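# Seat three plates in their matching gray tray pockets

## Task

Place all three plates in the gray tray so that each lies fully down in the pocket sized for it. A plate counts only if it stays seated without the robot holding it. At the end, switch off suction and move the tools away from the plates.

## Robot and tools

ROBOT. Two Doosan M1013 arms, left_arm and right_arm, each ending in a vacuum suction cup (no fingers). Base poses in the scene frame: left_arm at (-0.037, +0.431, 0) m, quat_wxyz (+0.996, 0, 0, -0.086); right_arm at (-0.072, -0.510, 0) m, quat_wxyz (+0.999, 0, 0, +0.038). Joint ranges (rad): waist and shoulder -6.283 to 6.283, elbow -2.792 to 2.792, forearm roll, wrist pitch and wrist roll -6.283 to 6.283. Load limits (N m): waist 323, shoulder 323, elbow 152, the three wrist joints 42.7 each. The elbow never goes fully straight.

FRAMES. The scene frame has its origin on the table surface midway between the arms; +z is up, +x points out across the table, and left_arm sits on the +y side. The arm names do not tell you which side of a camera image an arm appears on. The cup point is the centre of the cup rim when nothing touches it; the cup opens along the cup point's own +z axis. The rim is 29 mm wide. Starting about 7 cm behind the rim, the tool body and wrist camera stick out up to about 8 cm sideways, so keep that clearance near tray walls.

execute_actions(actions). actions is a list of up to 15 actions; an empty list only returns state and images. Each action is a table of up to 15 rows, one row per 1/30 s step; an action always lasts 15 steps (0.5 s), and a short table repeats its final row. Every row is one shared list of 14 numbers, each in [-1, 1]: left_arm dx, dy, dz, rx, ry, rz, left suction, then the same seven for right_arm. dx..rz are an offset, not a pose: they say where the cup point should be relative to its measured pose at the start of that action, expressed in the cup point's own axes (not the scene frame). Rows do not accumulate; each is measured from that same start. Scale: 1.0 equals 0.6 m for dx, dy, dz and 180 degrees for the rotation; rx, ry, rz form a single rotation vector. For the first action in a call, the start is the last pose reported in this scene. Each control step clips the command to within 70 mm and 16 degrees of the measured pose, so big offsets need several actions; after an action the arm travels no further than its last clipped pose.

SUCTION (7th and 14th numbers). A level, not an offset: +1 is full vacuum (about 55 kPa below ambient), smaller values request that fraction, and 0.05 or less is off. The setting persists, so to leave a cup unchanged repeat its current value; writing 0 switches it off.

move(target, speed, blocking). target is one 14-number row laid out as above; its pose parts are offsets from the pose in the latest result that shows one, in cup point axes. Each cup point follows a straight line, rotating the shorter way; both arms finish together. speed is the top path speed in m/s, 0.002 to 0.5 (default 0.25); rotation is capped at twice that in rad/s. A move takes 0.5 to 10 s and is cut off at 10 s. Paths do not avoid obstacles or the other arm, and the real tool may lag, wander or exceed speed, mostly near full reach. Suction values are applied at the start. blocking=false returns after 0.5 s while motion continues; until a result shows the move ended, new moves and execute_actions are rejected, so use wait or stop. The result adds a move: line with the ending (done, off_target, moving, held, fault), active limits (paced = sent pose clipped; held = a check blocked steps, after which the arm may suddenly go faster) and each cup point's distance from its target. If only one arm is named, the other finished.

wait(seconds): 0 to 10; arms keep their last command; ends early if a running move finishes. stop(): brakes a running move (needs stopping distance); suction keeps running. zoom_image(camera, region): camera is cam_head_left, cam_head_right, cam_high, cam_low (504x504) or cam_left_wrist, cam_right_wrist (616x616); region [x0, y0, x1, y1] in pixels from the top-left, at most 504 by 504. read_manual(section): only licence texts. finished_scene(scene): pass the current scene number; irreversible; reports success. Only call it when the plates rest seated, suction is off and tools are clear. Replying without a tool call ends everything.

RESULTS. The state line gives each cup point's position (m), quat_wxyz and velocities in the scene frame; printed positions can be off, more at long reach. Hand target lines show where the controller is heading. A pose unreachable line means a clearance check altered or blocked that arm's command. suction_measured is the vacuum reached: near 0 means no seal; on an airtight surface it settles up to 0.15 under the request and may sag 0.04 before the pump restarts; leaks lower it. part_present turns 1 at 0.50 and back to 0 below 0.45. Joint torques carry offsets and noise. Flange force includes held weight and is noisy during acceleration; no reading means no estimate. MOTOR HOT warns of heating; an OVER-TEMPERATURE FAULT brakes that arm until cool.

PICKING AND PLACING. Turn suction on and press the whole rim flat onto a smooth, flat area of the plate away from holes, seams or edges. Under vacuum the cup shortens, so the plate rides up to about 10 mm nearer the tool; vacuum alone can lift a resting plate. To release, lower the plate until it rests in its pocket, set suction off, then lift at least 15 mm. If the cup seals onto the table, switch suction off to free it.

AVOID. Arms are stiff: commanding even slightly past a contact can trigger a fault. A TORQUE FAULT (joint load limit) or FORCE FAULT (144 N on any part) halts that arm for 10 seconds and drops the rest of the call. Approach contacts slowly with small overshoot. Keep the arms from striking each other. Never knock or drop anything off the table; avoid slams, slips and heavy pushing. Loose objects may occasionally get nudged by something. To keep an arm still, send the offset back to its desired pose in your first call, then zeros afterwards.

Each tool is called by a JSON object that holds its "fn" and its "kwargs".

## Session

{"fn": "execute_actions", "kwargs": {"actions": []}}

Scene clock: 0.00 s.
left_arm: end_effector_position=(+0.6036, +0.3202, +0.3900) suction_measured=0.00 part_present=0 end_effector_quat_wxyz=(-0.000, -0.175, +0.984, +0.000) end_effector_velocity=(-0.001, -0.000, +0.002) end_effector_angular_velocity=(-0.000, -0.002, +0.001) | right_arm: end_effector_position=(+0.5753, -0.4612, +0.3919) suction_measured=0.00 part_present=0 end_effector_quat_wxyz=(+0.001, +0.222, +0.975, -0.000) end_effector_velocity=(+0.000, -0.000, +0.000) end_effector_angular_velocity=(-0.001, -0.000, +0.000)
Joint positions: left_arm=[-0.052  0.167  1.62  -0.     1.354 -0.577] | right_arm=[-0.053  0.165  1.619 -0.001  1.356  0.469]
Joint velocities: left_arm=[-0.001 -0.003  0.     0.     0.001 -0.001] | right_arm=[-0.     0.    -0.    -0.001  0.     0.   ]
Joint torques (N m, as the joint torque sensors report them, + toward a larger angle): no reading
Flange force (N, the push that the arm receives, along the end effector's own x y z axes): no reading
Hand target (left_arm): +0.604, +0.320, +0.390; -0.000, -0.175, +0.984, +0.000
Hand target (right_arm): +0.575, -0.461, +0.392; +0.001, +0.222, +0.975, -0.000

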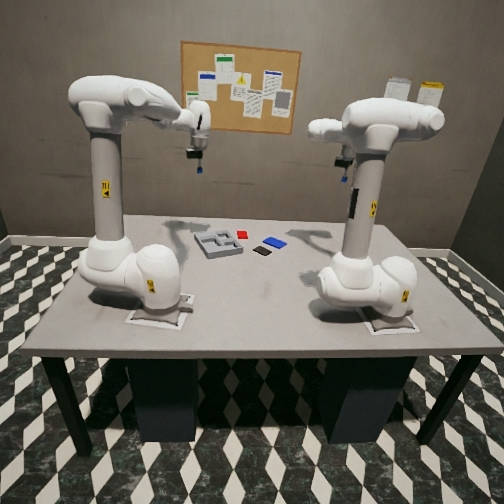

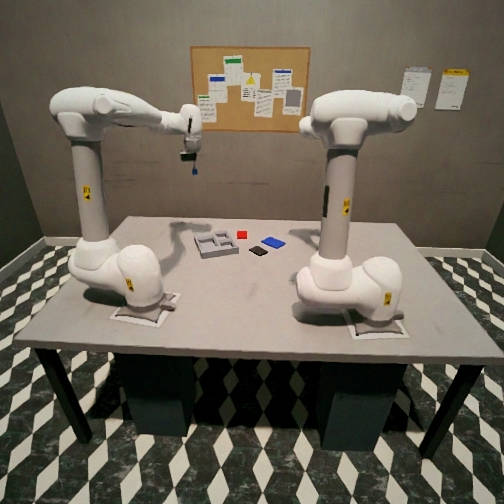

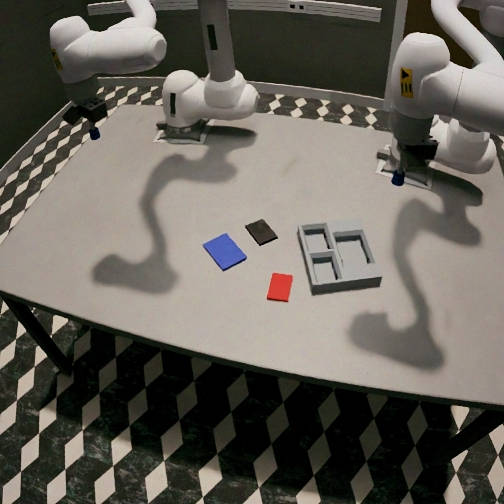

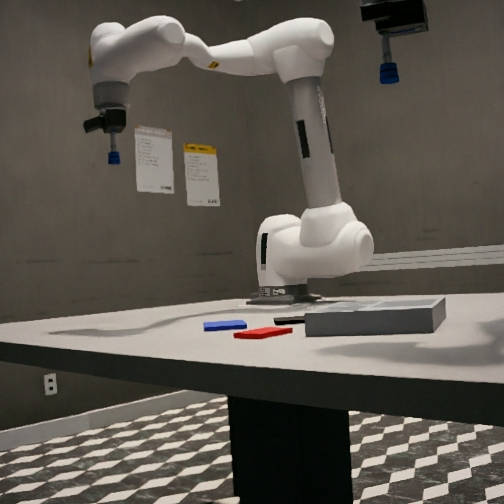

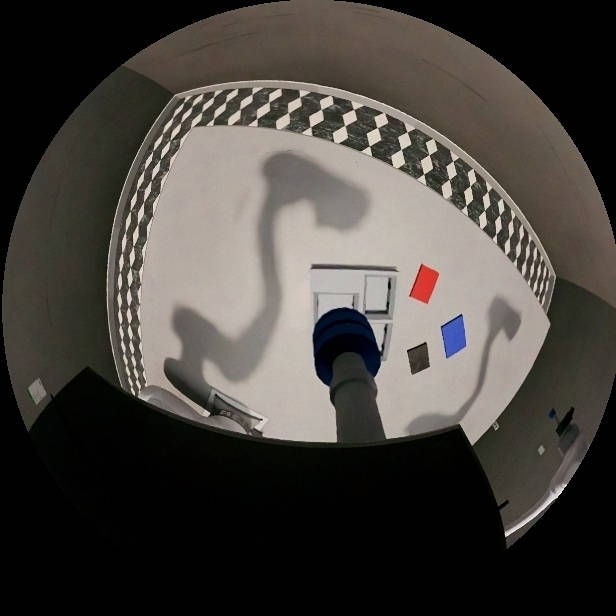

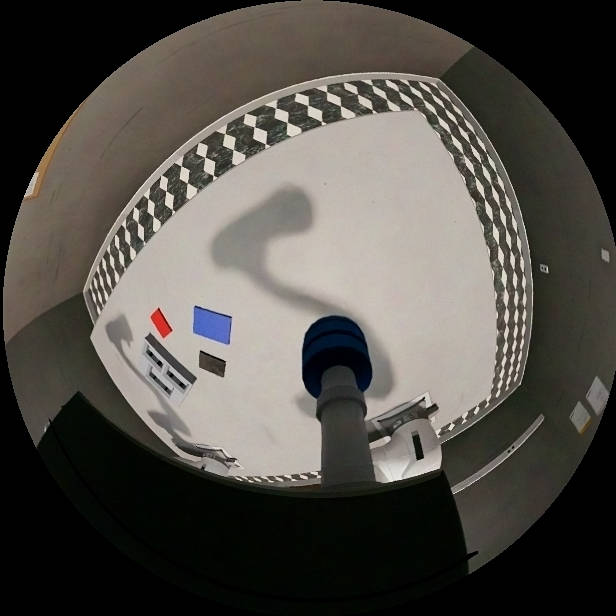

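{"fn": "move", "kwargs": {"target": [-0.05,-0.25,0.35,0,0,0,0,0,0,0,0,0,0,0], "speed": 0.4}}

Scene clock: 4.20 s.
left_arm: end_effector_position=(+0.6835, +0.1899, +0.1801) suction_measured=0.00 part_present=0 end_effector_quat_wxyz=(-0.000, -0.176, +0.984, +0.000) end_effector_velocity=(-0.000, -0.000, -0.002) end_effector_angular_velocity=(+0.001, +0.002, +0.000) | right_arm: end_effector_position=(+0.5753, -0.4612, +0.3919) suction_measured=0.00 part_present=0 end_effector_quat_wxyz=(+0.001, +0.222, +0.975, -0.000) end_effector_velocity=(+0.000, +0.001, +0.000) end_effector_angular_velocity=(-0.000, -0.001, +0.001)
Joint positions: left_arm=[-0.196  0.455  1.631 -0.     1.055 -0.721] | right_arm=[-0.053  0.165  1.619 -0.001  1.356  0.469]
Joint velocities: left_arm=[-0.     0.002  0.001  0.    -0.    -0.   ] | right_arm=[ 0.001  0.    -0.001 -0.    -0.     0.   ]
Joint torques (N m, as the joint torque sensors report them, + toward a larger angle): left_arm=[ -4.24 -75.75 -34.3    3.54  -0.06  -0.29] | right_arm=[ -0.01 -47.73 -36.72   3.74  -0.21   0.1 ]
Flange force (N, the push that the arm receives, along the end effector's own x y z axes): left_arm=[-0.9 6.7 -0.1] | right_arm=[7.5 -4.1 -3.9]
Hand target (left_arm): +0.683, +0.190, +0.180; -0.000, -0.176, +0.984, +0.000
Hand target (right_arm): +0.575, -0.461, +0.392; +0.001, +0.222, +0.975, -0.000
Off the commanded pose (left_arm): 0.000 m, 0 deg.
Off the commanded pose (right_arm): 0.000 m, 0 deg.
move: done

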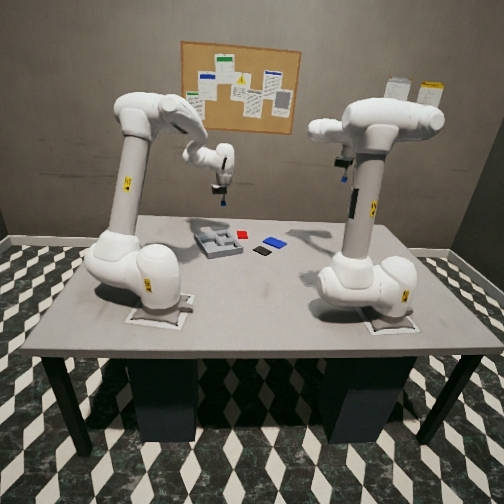

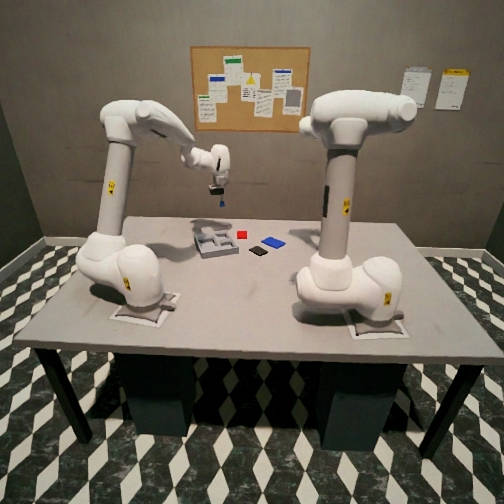

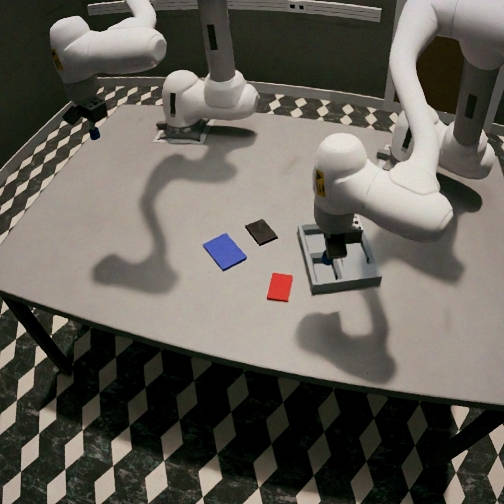

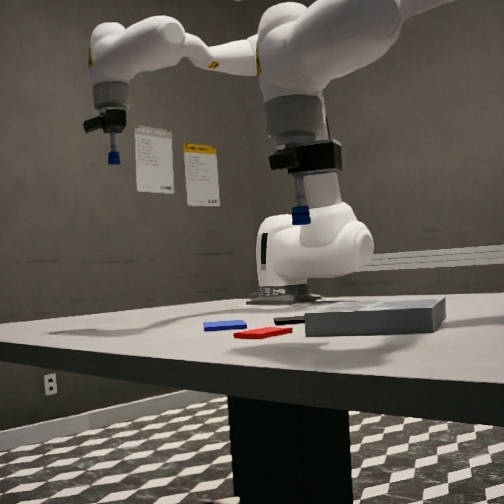

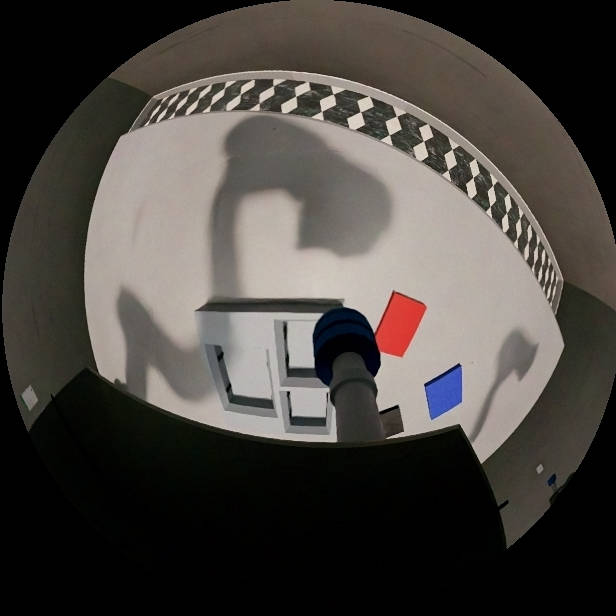

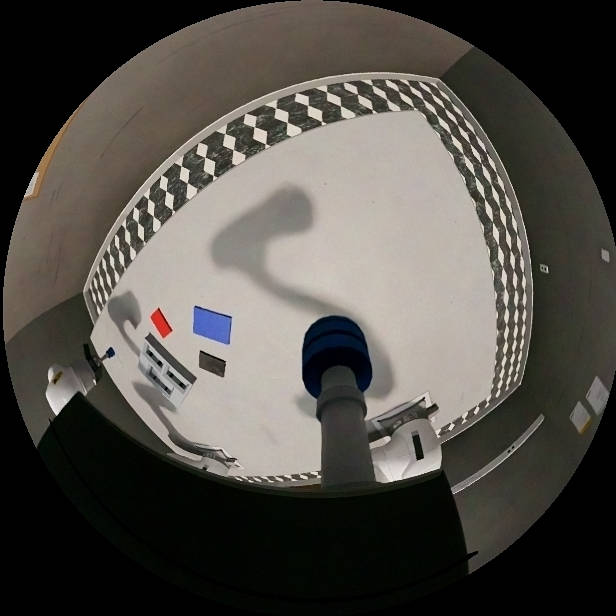

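{"fn": "move", "kwargs": {"target": [0.11,-0.19,0.2,0,0,0.11,0,0,0,0,0,0,0,0], "speed": 0.4}}

Scene clock: 7.97 s.
left_arm: end_effector_position=(+0.6609, +0.0602, +0.0602) suction_measured=0.00 part_present=0 end_effector_quat_wxyz=(-0.000, -0.004, +1.000, +0.000) end_effector_velocity=(+0.001, +0.001, +0.001) end_effector_angular_velocity=(-0.001, -0.001, +0.002) | right_arm: end_effector_position=(+0.5753, -0.4612, +0.3919) suction_measured=0.00 part_present=0 end_effector_quat_wxyz=(+0.001, +0.222, +0.975, -0.000) end_effector_velocity=(-0.000, -0.000, -0.000) end_effector_angular_velocity=(+0.000, +0.001, -0.000)
Joint positions: left_arm=[-0.36   0.605  1.64  -0.     0.897 -0.54 ] | right_arm=[-0.053  0.165  1.619 -0.001  1.356  0.469]
Joint velocities: left_arm=[ 0.001 -0.    -0.001 -0.    -0.    -0.   ] | right_arm=[-0.001  0.     0.     0.     0.001 -0.   ]
Joint torques (N m, as the joint torque sensors report them, + toward a larger angle): left_arm=[ -1.87 -85.3  -31.67   3.3   -0.03  -0.1 ] | right_arm=[  0.5  -48.43 -36.33   3.65  -0.12   0.01]
Flange force (N, the push that the arm receives, along the end effector's own x y z axes): left_arm=[3.6 5.2 -1.1] | right_arm=[5.0 -4.1 -3.8]
Hand target (left_arm): +0.661, +0.060, +0.060; -0.000, -0.004, +1.000, +0.000
Hand target (right_arm): +0.575, -0.461, +0.392; +0.001, +0.222, +0.975, -0.000
Off the commanded pose (left_arm): 0.000 m, 0 deg.
Off the commanded pose (right_arm): 0.000 m, 0 deg.
move: done

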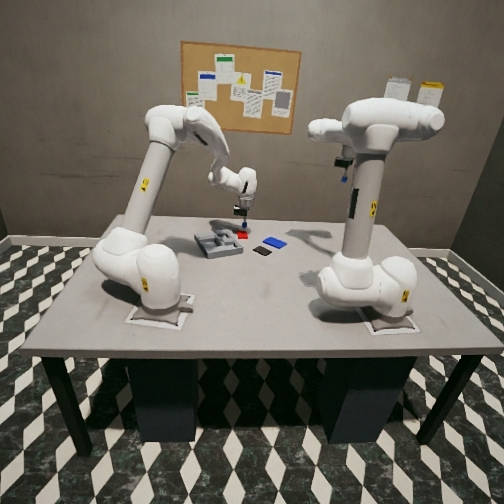

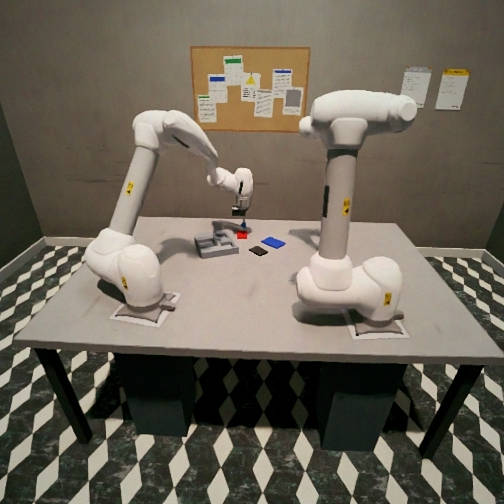

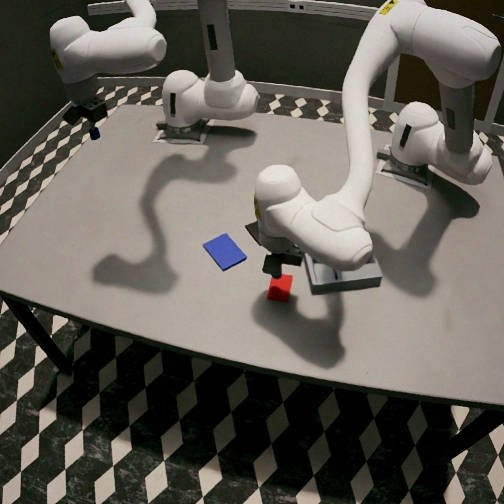

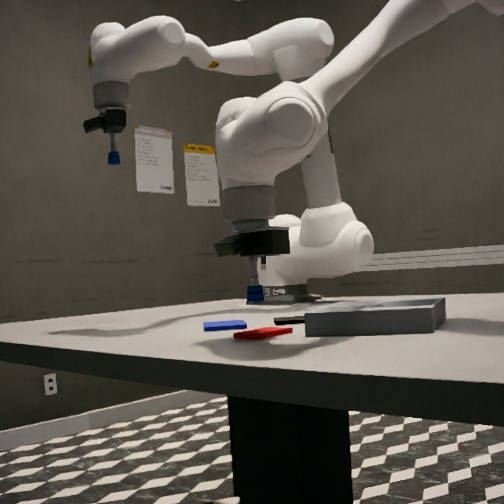

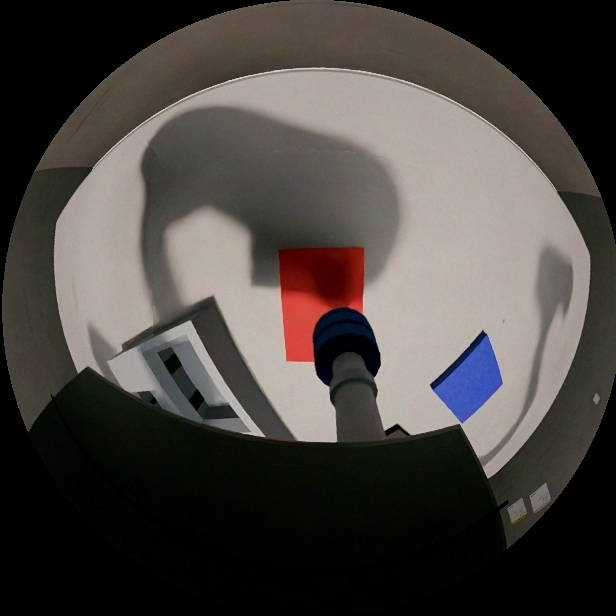

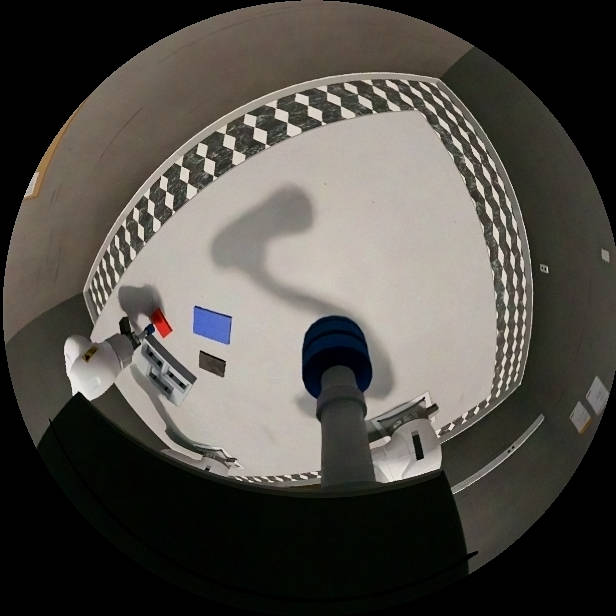

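{"fn": "move", "kwargs": {"target": [0,0.015,0.07,0,0,0,0,0,0,0,0,0,0,0]}}

{"fn": "move", "kwargs": {"target": [0,0,0.02,0,0,0,1,0,0,0,0,0,0,0], "speed": 0.02}}

Scene clock: 10.13 s.
left_arm: end_effector_position=(+0.6609, +0.0692, +0.0183) suction_measured=0.00 part_present=0 end_effector_quat_wxyz=(-0.000, -0.004, +1.000, +0.000) end_effector_velocity=(-0.000, +0.000, -0.001) end_effector_angular_velocity=(+0.001, +0.001, -0.001) | right_arm: end_effector_position=(+0.5753, -0.4612, +0.3919) suction_measured=0.00 part_present=0 end_effector_quat_wxyz=(+0.001, +0.222, +0.975, -0.000) end_effector_velocity=(+0.000, +0.001, +0.001) end_effector_angular_velocity=(+0.000, -0.003, +0.003)
Joint positions: left_arm=[-0.35   0.644  1.666 -0.     0.832 -0.53 ] | right_arm=[-0.053  0.165  1.619 -0.001  1.356  0.469]
Joint velocities: left_arm=[-0.     0.001  0.     0.     0.     0.   ] | right_arm=[ 0.002 -0.001 -0.001  0.    -0.001 -0.001]
Joint torques (N m, as the joint torque sensors report them, + toward a larger angle): left_arm=[ -3.45 -86.75 -29.79   3.03  -0.21  -0.11] | right_arm=[ -0.53 -47.56 -36.61   3.83  -0.26   0.07]
Flange force (N, the push that the arm receives, along the end effector's own x y z axes): left_arm=[1.9 5.8 -1.2] | right_arm=[7.4 -3.4 -3.8]
Hand target (left_arm): +0.661, +0.069, +0.018; -0.000, -0.004, +1.000, +0.000
Hand target (right_arm): +0.575, -0.461, +0.392; +0.001, +0.222, +0.975, -0.000
Off the commanded pose (left_arm): 0.000 m, 0 deg.
Off the commanded pose (right_arm): 0.000 m, 0 deg.
move: done

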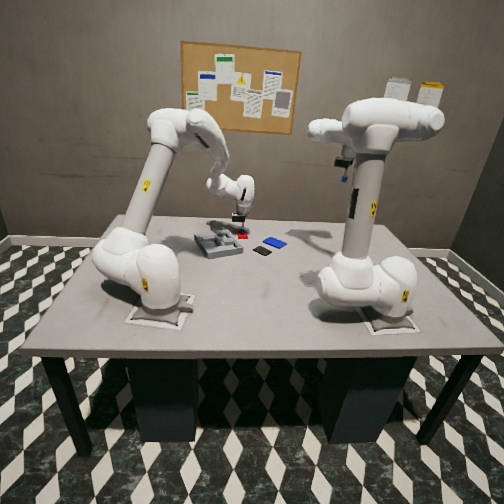

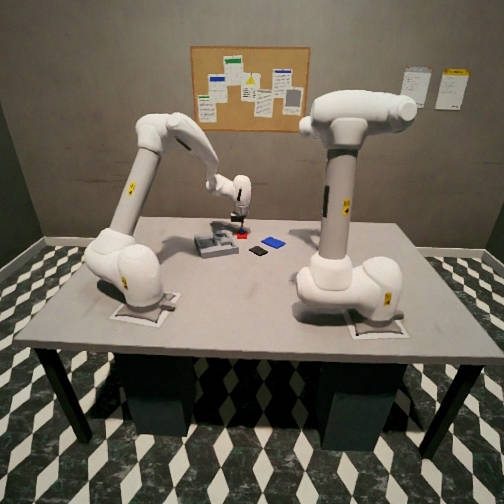

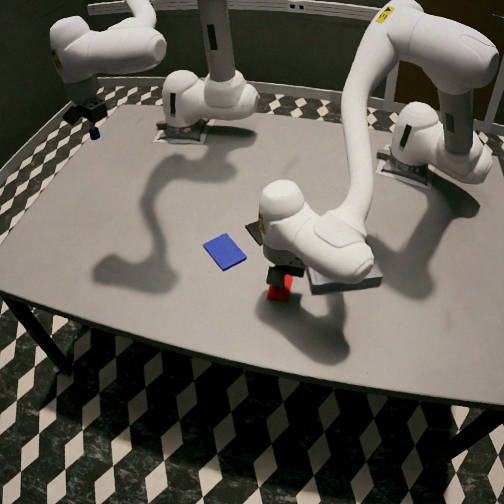

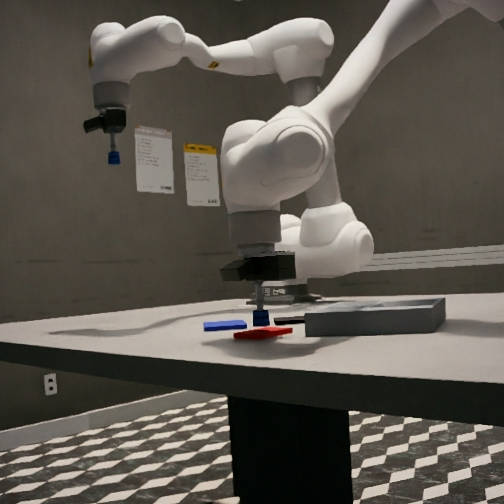

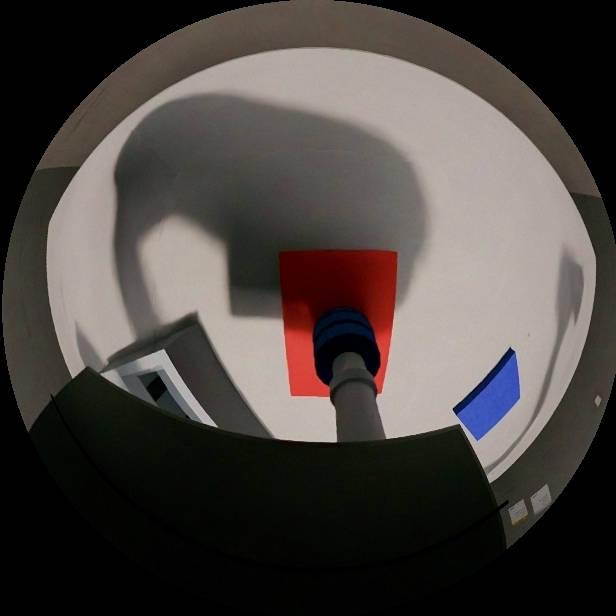

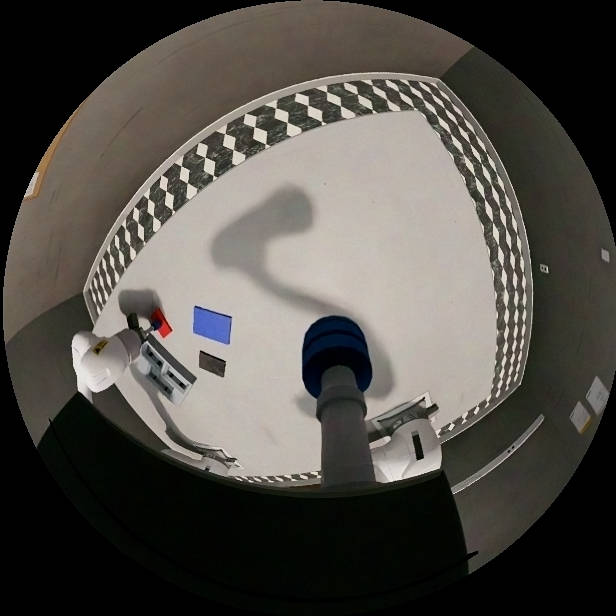

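Scene clock: 10.97 s.
left_arm: end_effector_position=(+0.6609, +0.0692, +0.0063) suction_measured=0.70 part_present=1 end_effector_quat_wxyz=(-0.000, -0.004, +1.000, +0.000) end_effector_velocity=(+0.001, +0.000, +0.001) end_effector_angular_velocity=(-0.001, -0.001, +0.000) | right_arm: end_effector_position=(+0.5753, -0.4612, +0.3919) suction_measured=0.00 part_present=0 end_effector_quat_wxyz=(+0.001, +0.222, +0.975, -0.000) end_effector_velocity=(-0.000, -0.001, -0.001) end_effector_angular_velocity=(-0.000, +0.001, -0.000)
Joint positions: left_arm=[-0.35   0.657  1.67  -0.     0.815 -0.53 ] | right_arm=[-0.053  0.165  1.619 -0.001  1.356  0.469]
Joint velocities: left_arm=[ 0.001 -0.001 -0.001  0.    -0.     0.   ] | right_arm=[-0.001  0.     0.001 -0.     0.    -0.   ]
Joint torques (N m, as the joint torque sensors report them, + toward a larger angle): left_arm=[ -4.04 -86.77 -29.98   2.97  -0.2   -0.18] | right_arm=[ -0.6  -48.24 -36.2    3.76  -0.24   0.13]
Flange force (N, the push that the arm receives, along the end effector's own x y z axes): left_arm=[3.5 8.2 -2.7] | right_arm=[5.4 -2.4 -3.7]
Hand target (left_arm): +0.661, +0.069, +0.006; -0.000, -0.004, +1.000, +0.000
Hand target (right_arm): +0.575, -0.461, +0.392; +0.001, +0.222, +0.975, -0.000
Off the commanded pose (left_arm): 0.000 m, 0 deg.
Off the commanded pose (right_arm): 0.000 m, 0 deg.
move: done

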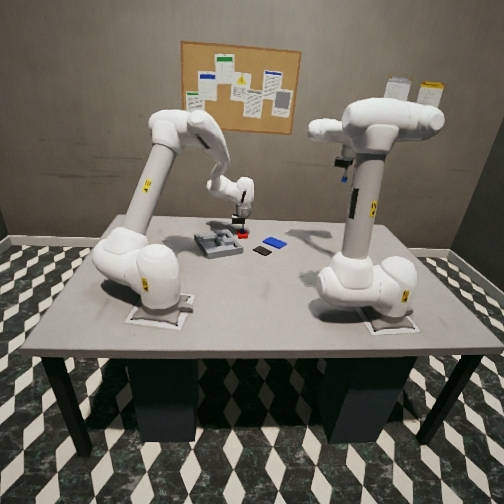

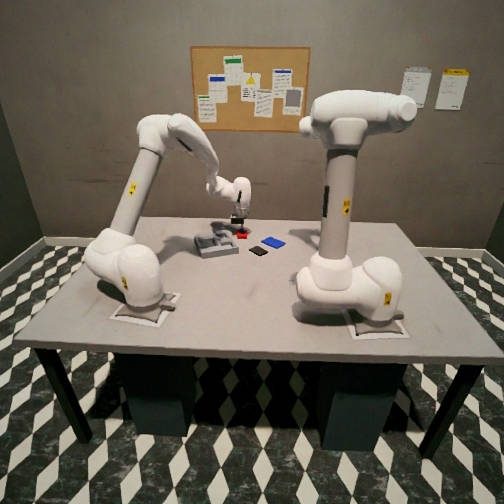

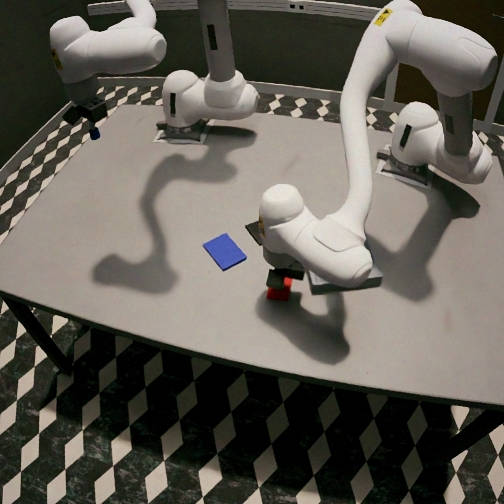

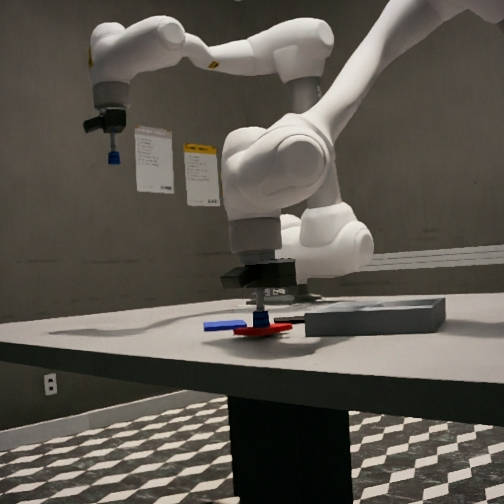

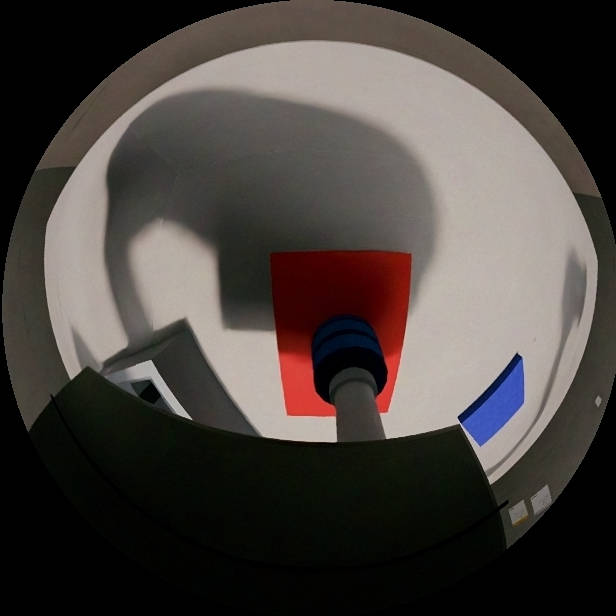

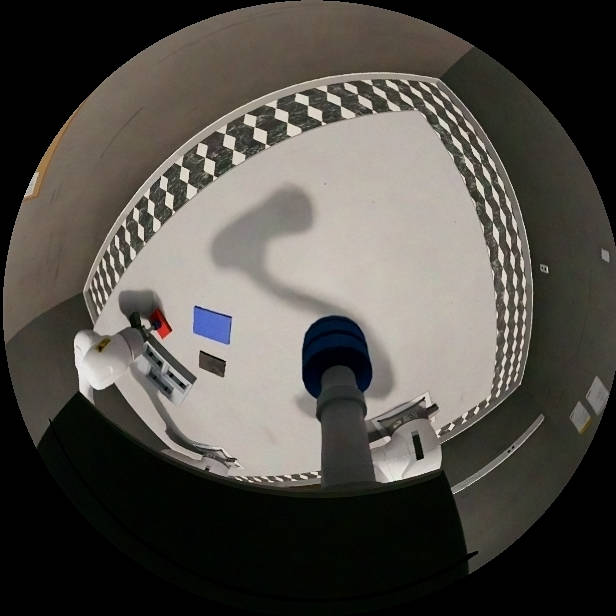

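{"fn": "move", "kwargs": {"target": [0,0,-0.09,0,0,-0.11,1,0,0,0,0,0,0,0]}}

{"fn": "move", "kwargs": {"target": [0.05,0.218,0,0,0,0,1,0,0,0,0,0,0,0]}}

Scene clock: 14.40 s.
left_arm: end_effector_position=(+0.6609, +0.0692, +0.0602) suction_measured=0.99 part_present=1 end_effector_quat_wxyz=(-0.000, -0.176, +0.984, +0.000) end_effector_velocity=(-0.001, -0.000, -0.002) end_effector_angular_velocity=(+0.002, +0.002, -0.002) | right_arm: end_effector_position=(+0.5753, -0.4612, +0.3919) suction_measured=0.00 part_present=0 end_effector_quat_wxyz=(+0.001, +0.222, +0.975, -0.000) end_effector_velocity=(-0.000, +0.001, -0.000) end_effector_angular_velocity=(-0.000, -0.000, +0.002)
Joint positions: left_arm=[-0.35   0.6    1.649 -0.     0.893 -0.875] | right_arm=[-0.053  0.165  1.619 -0.001  1.356  0.469]
Joint velocities: left_arm=[-0.001  0.002  0.001  0.     0.     0.001] | right_arm=[ 0.002 -0.001  0.001 -0.    -0.001  0.   ]
Joint torques (N m, as the joint torque sensors report them, + toward a larger angle): left_arm=[ -1.21 -82.59 -31.87   3.34  -0.16  -0.19] | right_arm=[ -0.13 -48.49 -36.54   3.71  -0.2    0.02]
Flange force (N, the push that the arm receives, along the end effector's own x y z axes): left_arm=[4.6 7.1 -1.9] | right_arm=[6.5 -3.1 -3.8]
Hand target (left_arm): +0.661, +0.069, +0.060; -0.000, -0.176, +0.984, +0.000
Hand target (right_arm): +0.575, -0.461, +0.392; +0.001, +0.222, +0.975, -0.000
Off the commanded pose (left_arm): 0.000 m, 0 deg.
Off the commanded pose (right_arm): 0.000 m, 0 deg.
move: done

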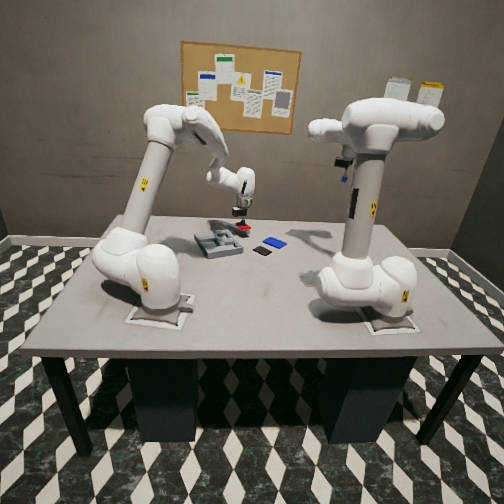

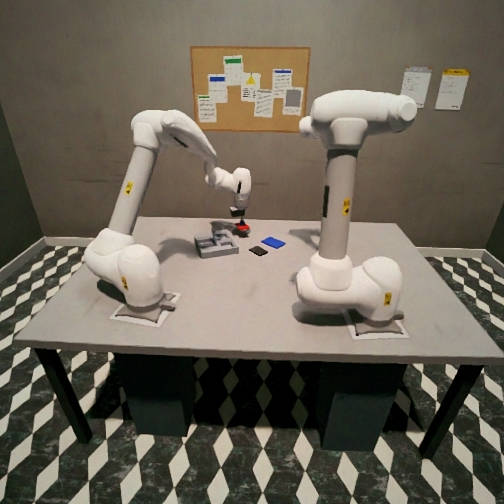

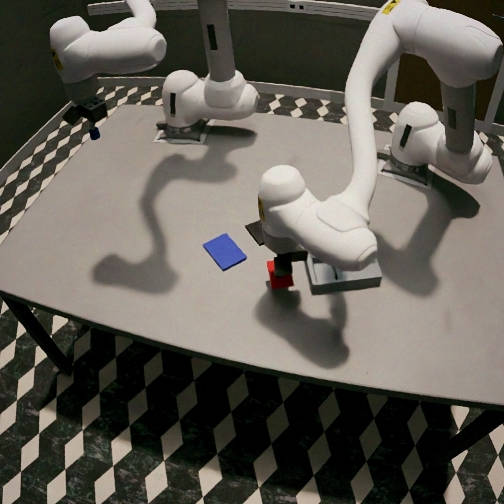

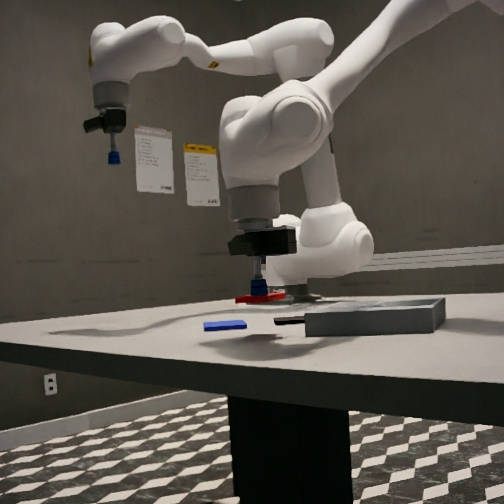

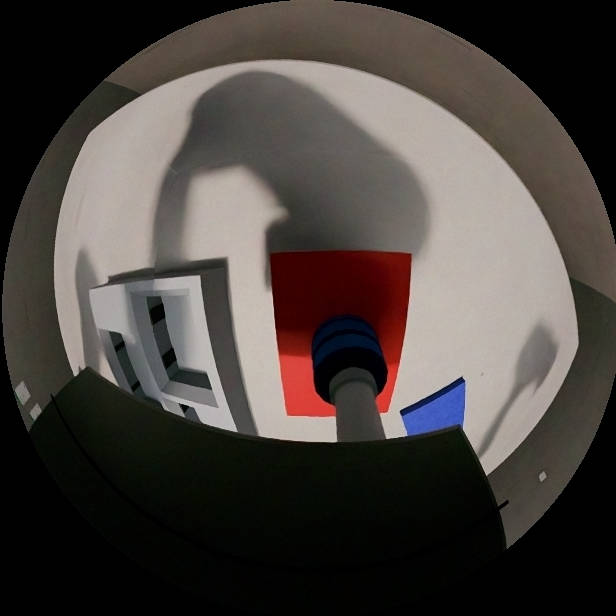

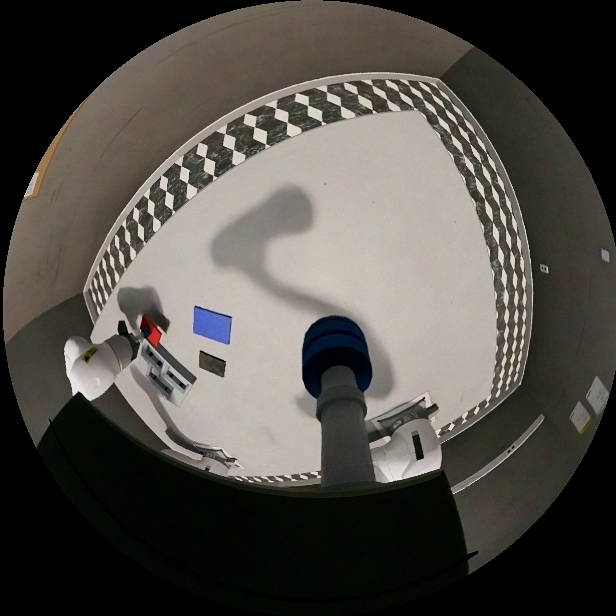

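Scene clock: 15.33 s.
left_arm: end_effector_position=(+0.5876, +0.1816, +0.0602) suction_measured=0.99 part_present=1 end_effector_quat_wxyz=(-0.000, -0.176, +0.984, +0.000) end_effector_velocity=(+0.000, +0.000, +0.002) end_effector_angular_velocity=(-0.001, -0.002, +0.001) | right_arm: end_effector_position=(+0.5753, -0.4612, +0.3919) suction_measured=0.00 part_present=0 end_effector_quat_wxyz=(+0.001, +0.222, +0.975, -0.000) end_effector_velocity=(-0.000, +0.001, -0.000) end_effector_angular_velocity=(-0.000, -0.000, +0.001)
Joint positions: left_arm=[-0.259  0.46   1.894 -0.     0.788 -0.784] | right_arm=[-0.053  0.165  1.619 -0.001  1.356  0.469]
Joint velocities: left_arm=[ 0.001 -0.003  0.    -0.    -0.     0.   ] | right_arm=[ 0.001  0.     0.001 -0.    -0.001  0.   ]
Joint torques (N m, as the joint torque sensors report them, + toward a larger angle): left_arm=[ -3.1  -69.48 -28.38   2.92  -0.01  -0.07] | right_arm=[ -0.74 -47.99 -36.52   3.71  -0.2    0.03]
Flange force (N, the push that the arm receives, along the end effector's own x y z axes): left_arm=[0.5 6.8 -2.7] | right_arm=[7.3 -2.7 -3.7]
Hand target (left_arm): +0.588, +0.182, +0.060; -0.000, -0.176, +0.984, +0.000
Hand target (right_arm): +0.575, -0.461, +0.392; +0.001, +0.222, +0.975, -0.000
Off the commanded pose (left_arm): 0.000 m, 0 deg.
Off the commanded pose (right_arm): 0.000 m, 0 deg.
move: done

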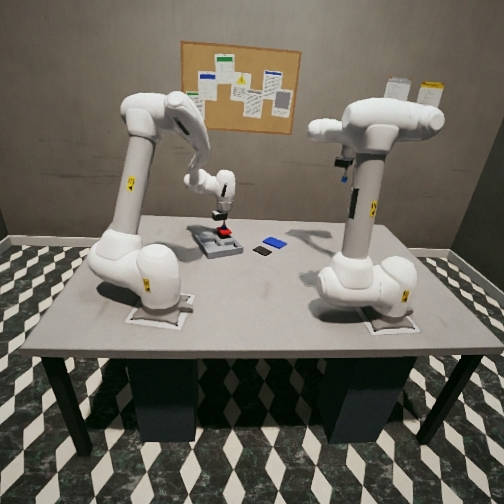

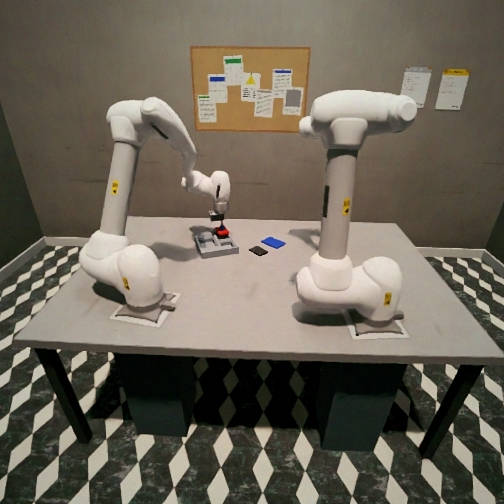

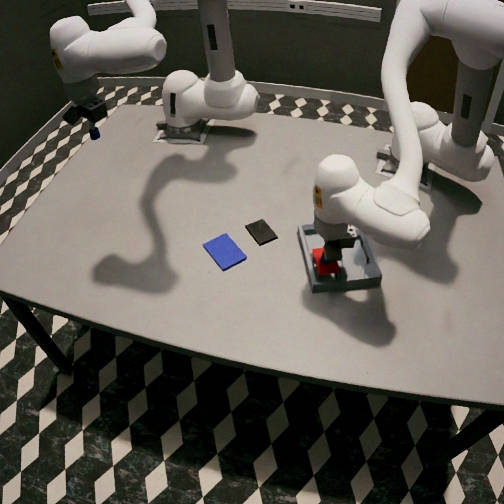

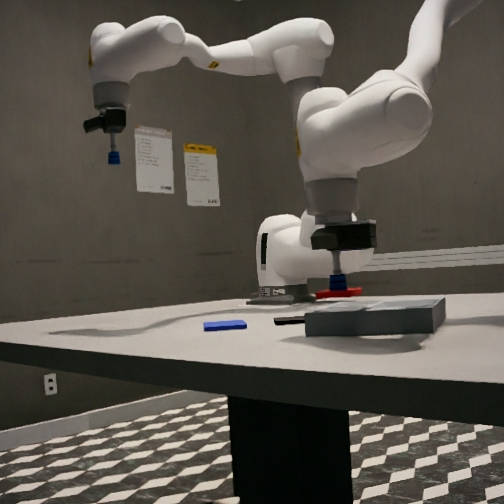

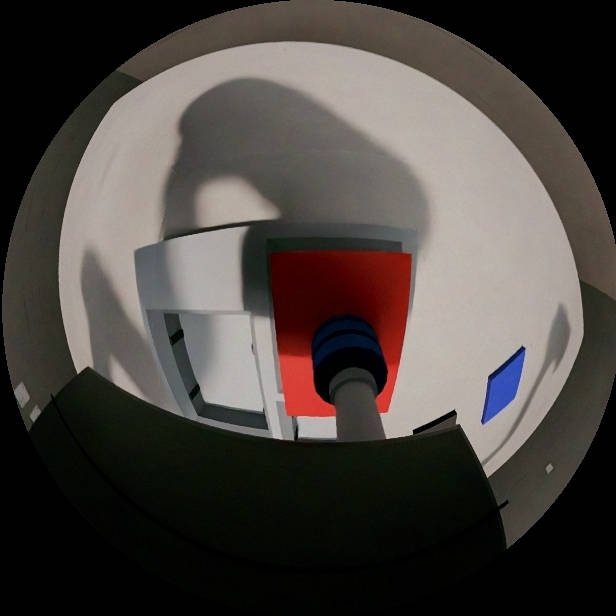

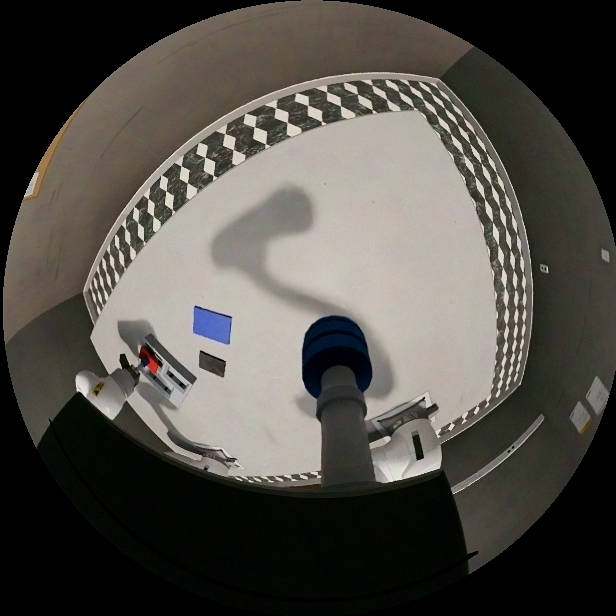

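Well aligned with a chamfered pocket.

{"fn": "move", "kwargs": {"target": [0,0,0.04,0,0,0.003,1,0,0,0,0,0,0,0], "speed": 0.04}}

{"fn": "zoom_image", "kwargs": {"camera": "cam_left_wrist", "region": [220,200,470,450]}}

Scene clock: 18.97 s.
left_arm: end_effector_position=(+0.5876, +0.1816, +0.0362) suction_measured=0.99 part_present=1 end_effector_quat_wxyz=(-0.000, -0.171, +0.985, +0.000) end_effector_velocity=(-0.000, -0.000, -0.000) end_effector_angular_velocity=(-0.000, +0.000, -0.003) | right_arm: end_effector_position=(+0.5753, -0.4612, +0.3919) suction_measured=0.00 part_present=0 end_effector_quat_wxyz=(+0.001, +0.222, +0.975, -0.000) end_effector_velocity=(-0.000, +0.001, -0.001) end_effector_angular_velocity=(+0.000, +0.001, +0.003)
Joint positions: left_arm=[-0.259  0.49   1.905 -0.     0.748 -0.775] | right_arm=[-0.053  0.165  1.619 -0.001  1.356  0.469]
Joint velocities: left_arm=[-0.001  0.     0.    -0.    -0.001  0.003] | right_arm=[ 0.002  0.001  0.     0.     0.    -0.001]
Joint torques (N m, as the joint torque sensors report them, + toward a larger angle): left_arm=[ -3.24 -72.52 -28.5    2.76  -0.2    0.05] | right_arm=[  0.74 -47.77 -36.36   3.72  -0.21   0.05]
Flange force (N, the push that the arm receives, along the end effector's own x y z axes): left_arm=[0.7 7.2 0.0] | right_arm=[5.9 -4.6 -4.0]
Hand target (left_arm): +0.588, +0.182, +0.036; -0.000, -0.171, +0.985, +0.000
Hand target (right_arm): +0.575, -0.461, +0.392; +0.001, +0.222, +0.975, -0.000
Off the commanded pose (left_arm): 0.000 m, 0 deg.
Off the commanded pose (right_arm): 0.000 m, 0 deg.
move: done

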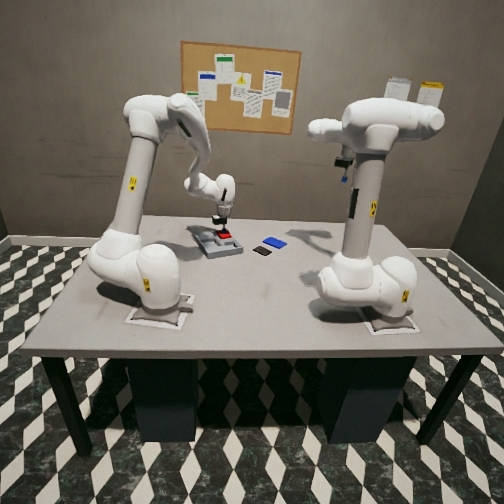

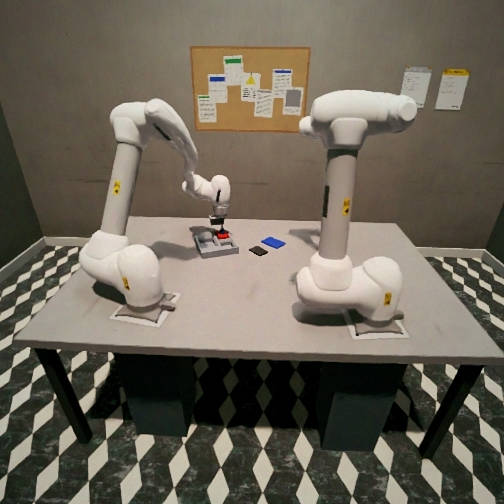

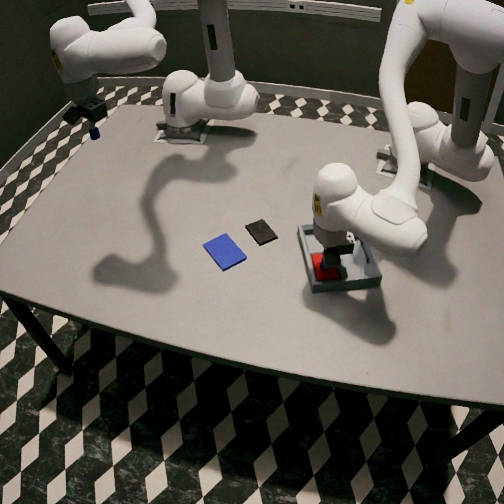

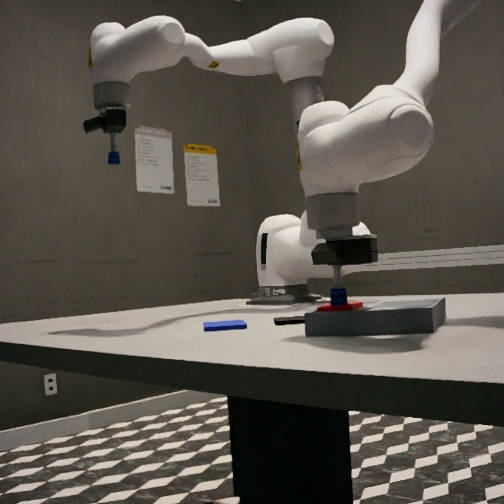

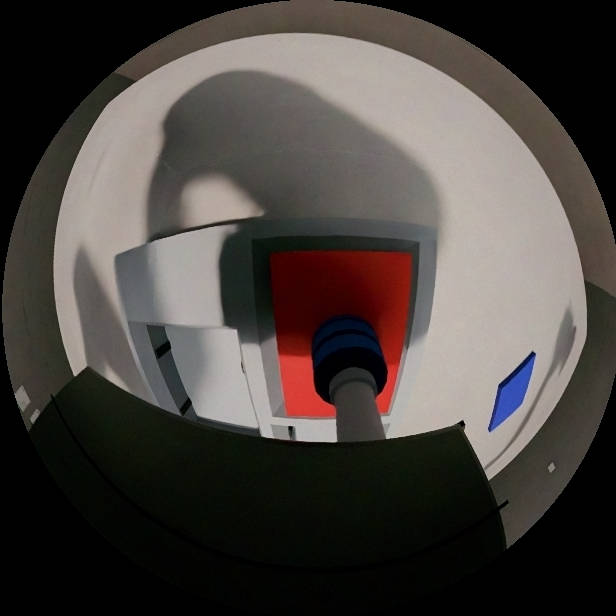

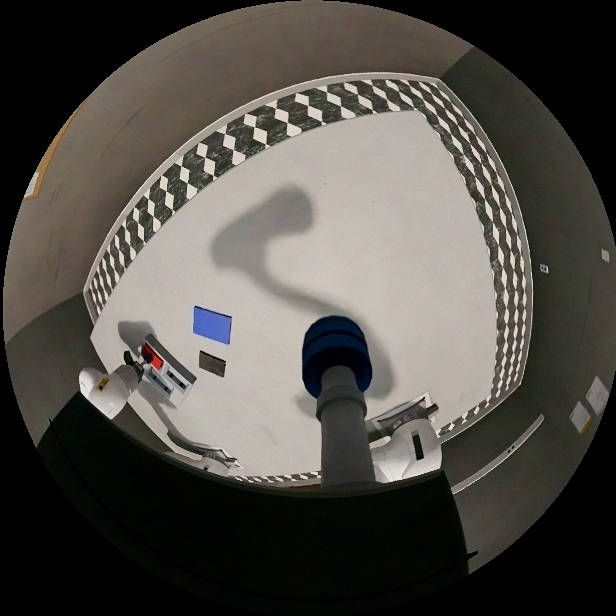

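Region (220, 200, 470, 450) of cam_left_wrist's 616x616 image, scaled by 2.016, with more detail than that image has.

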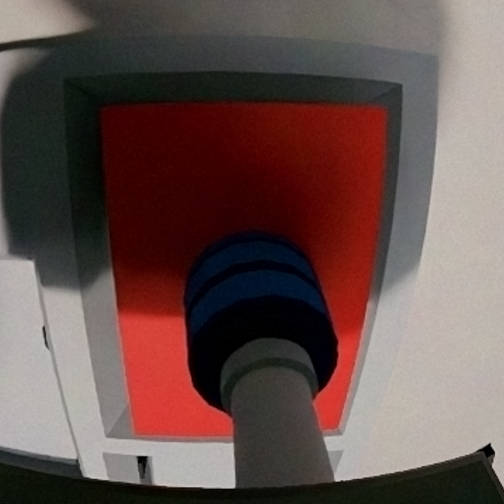

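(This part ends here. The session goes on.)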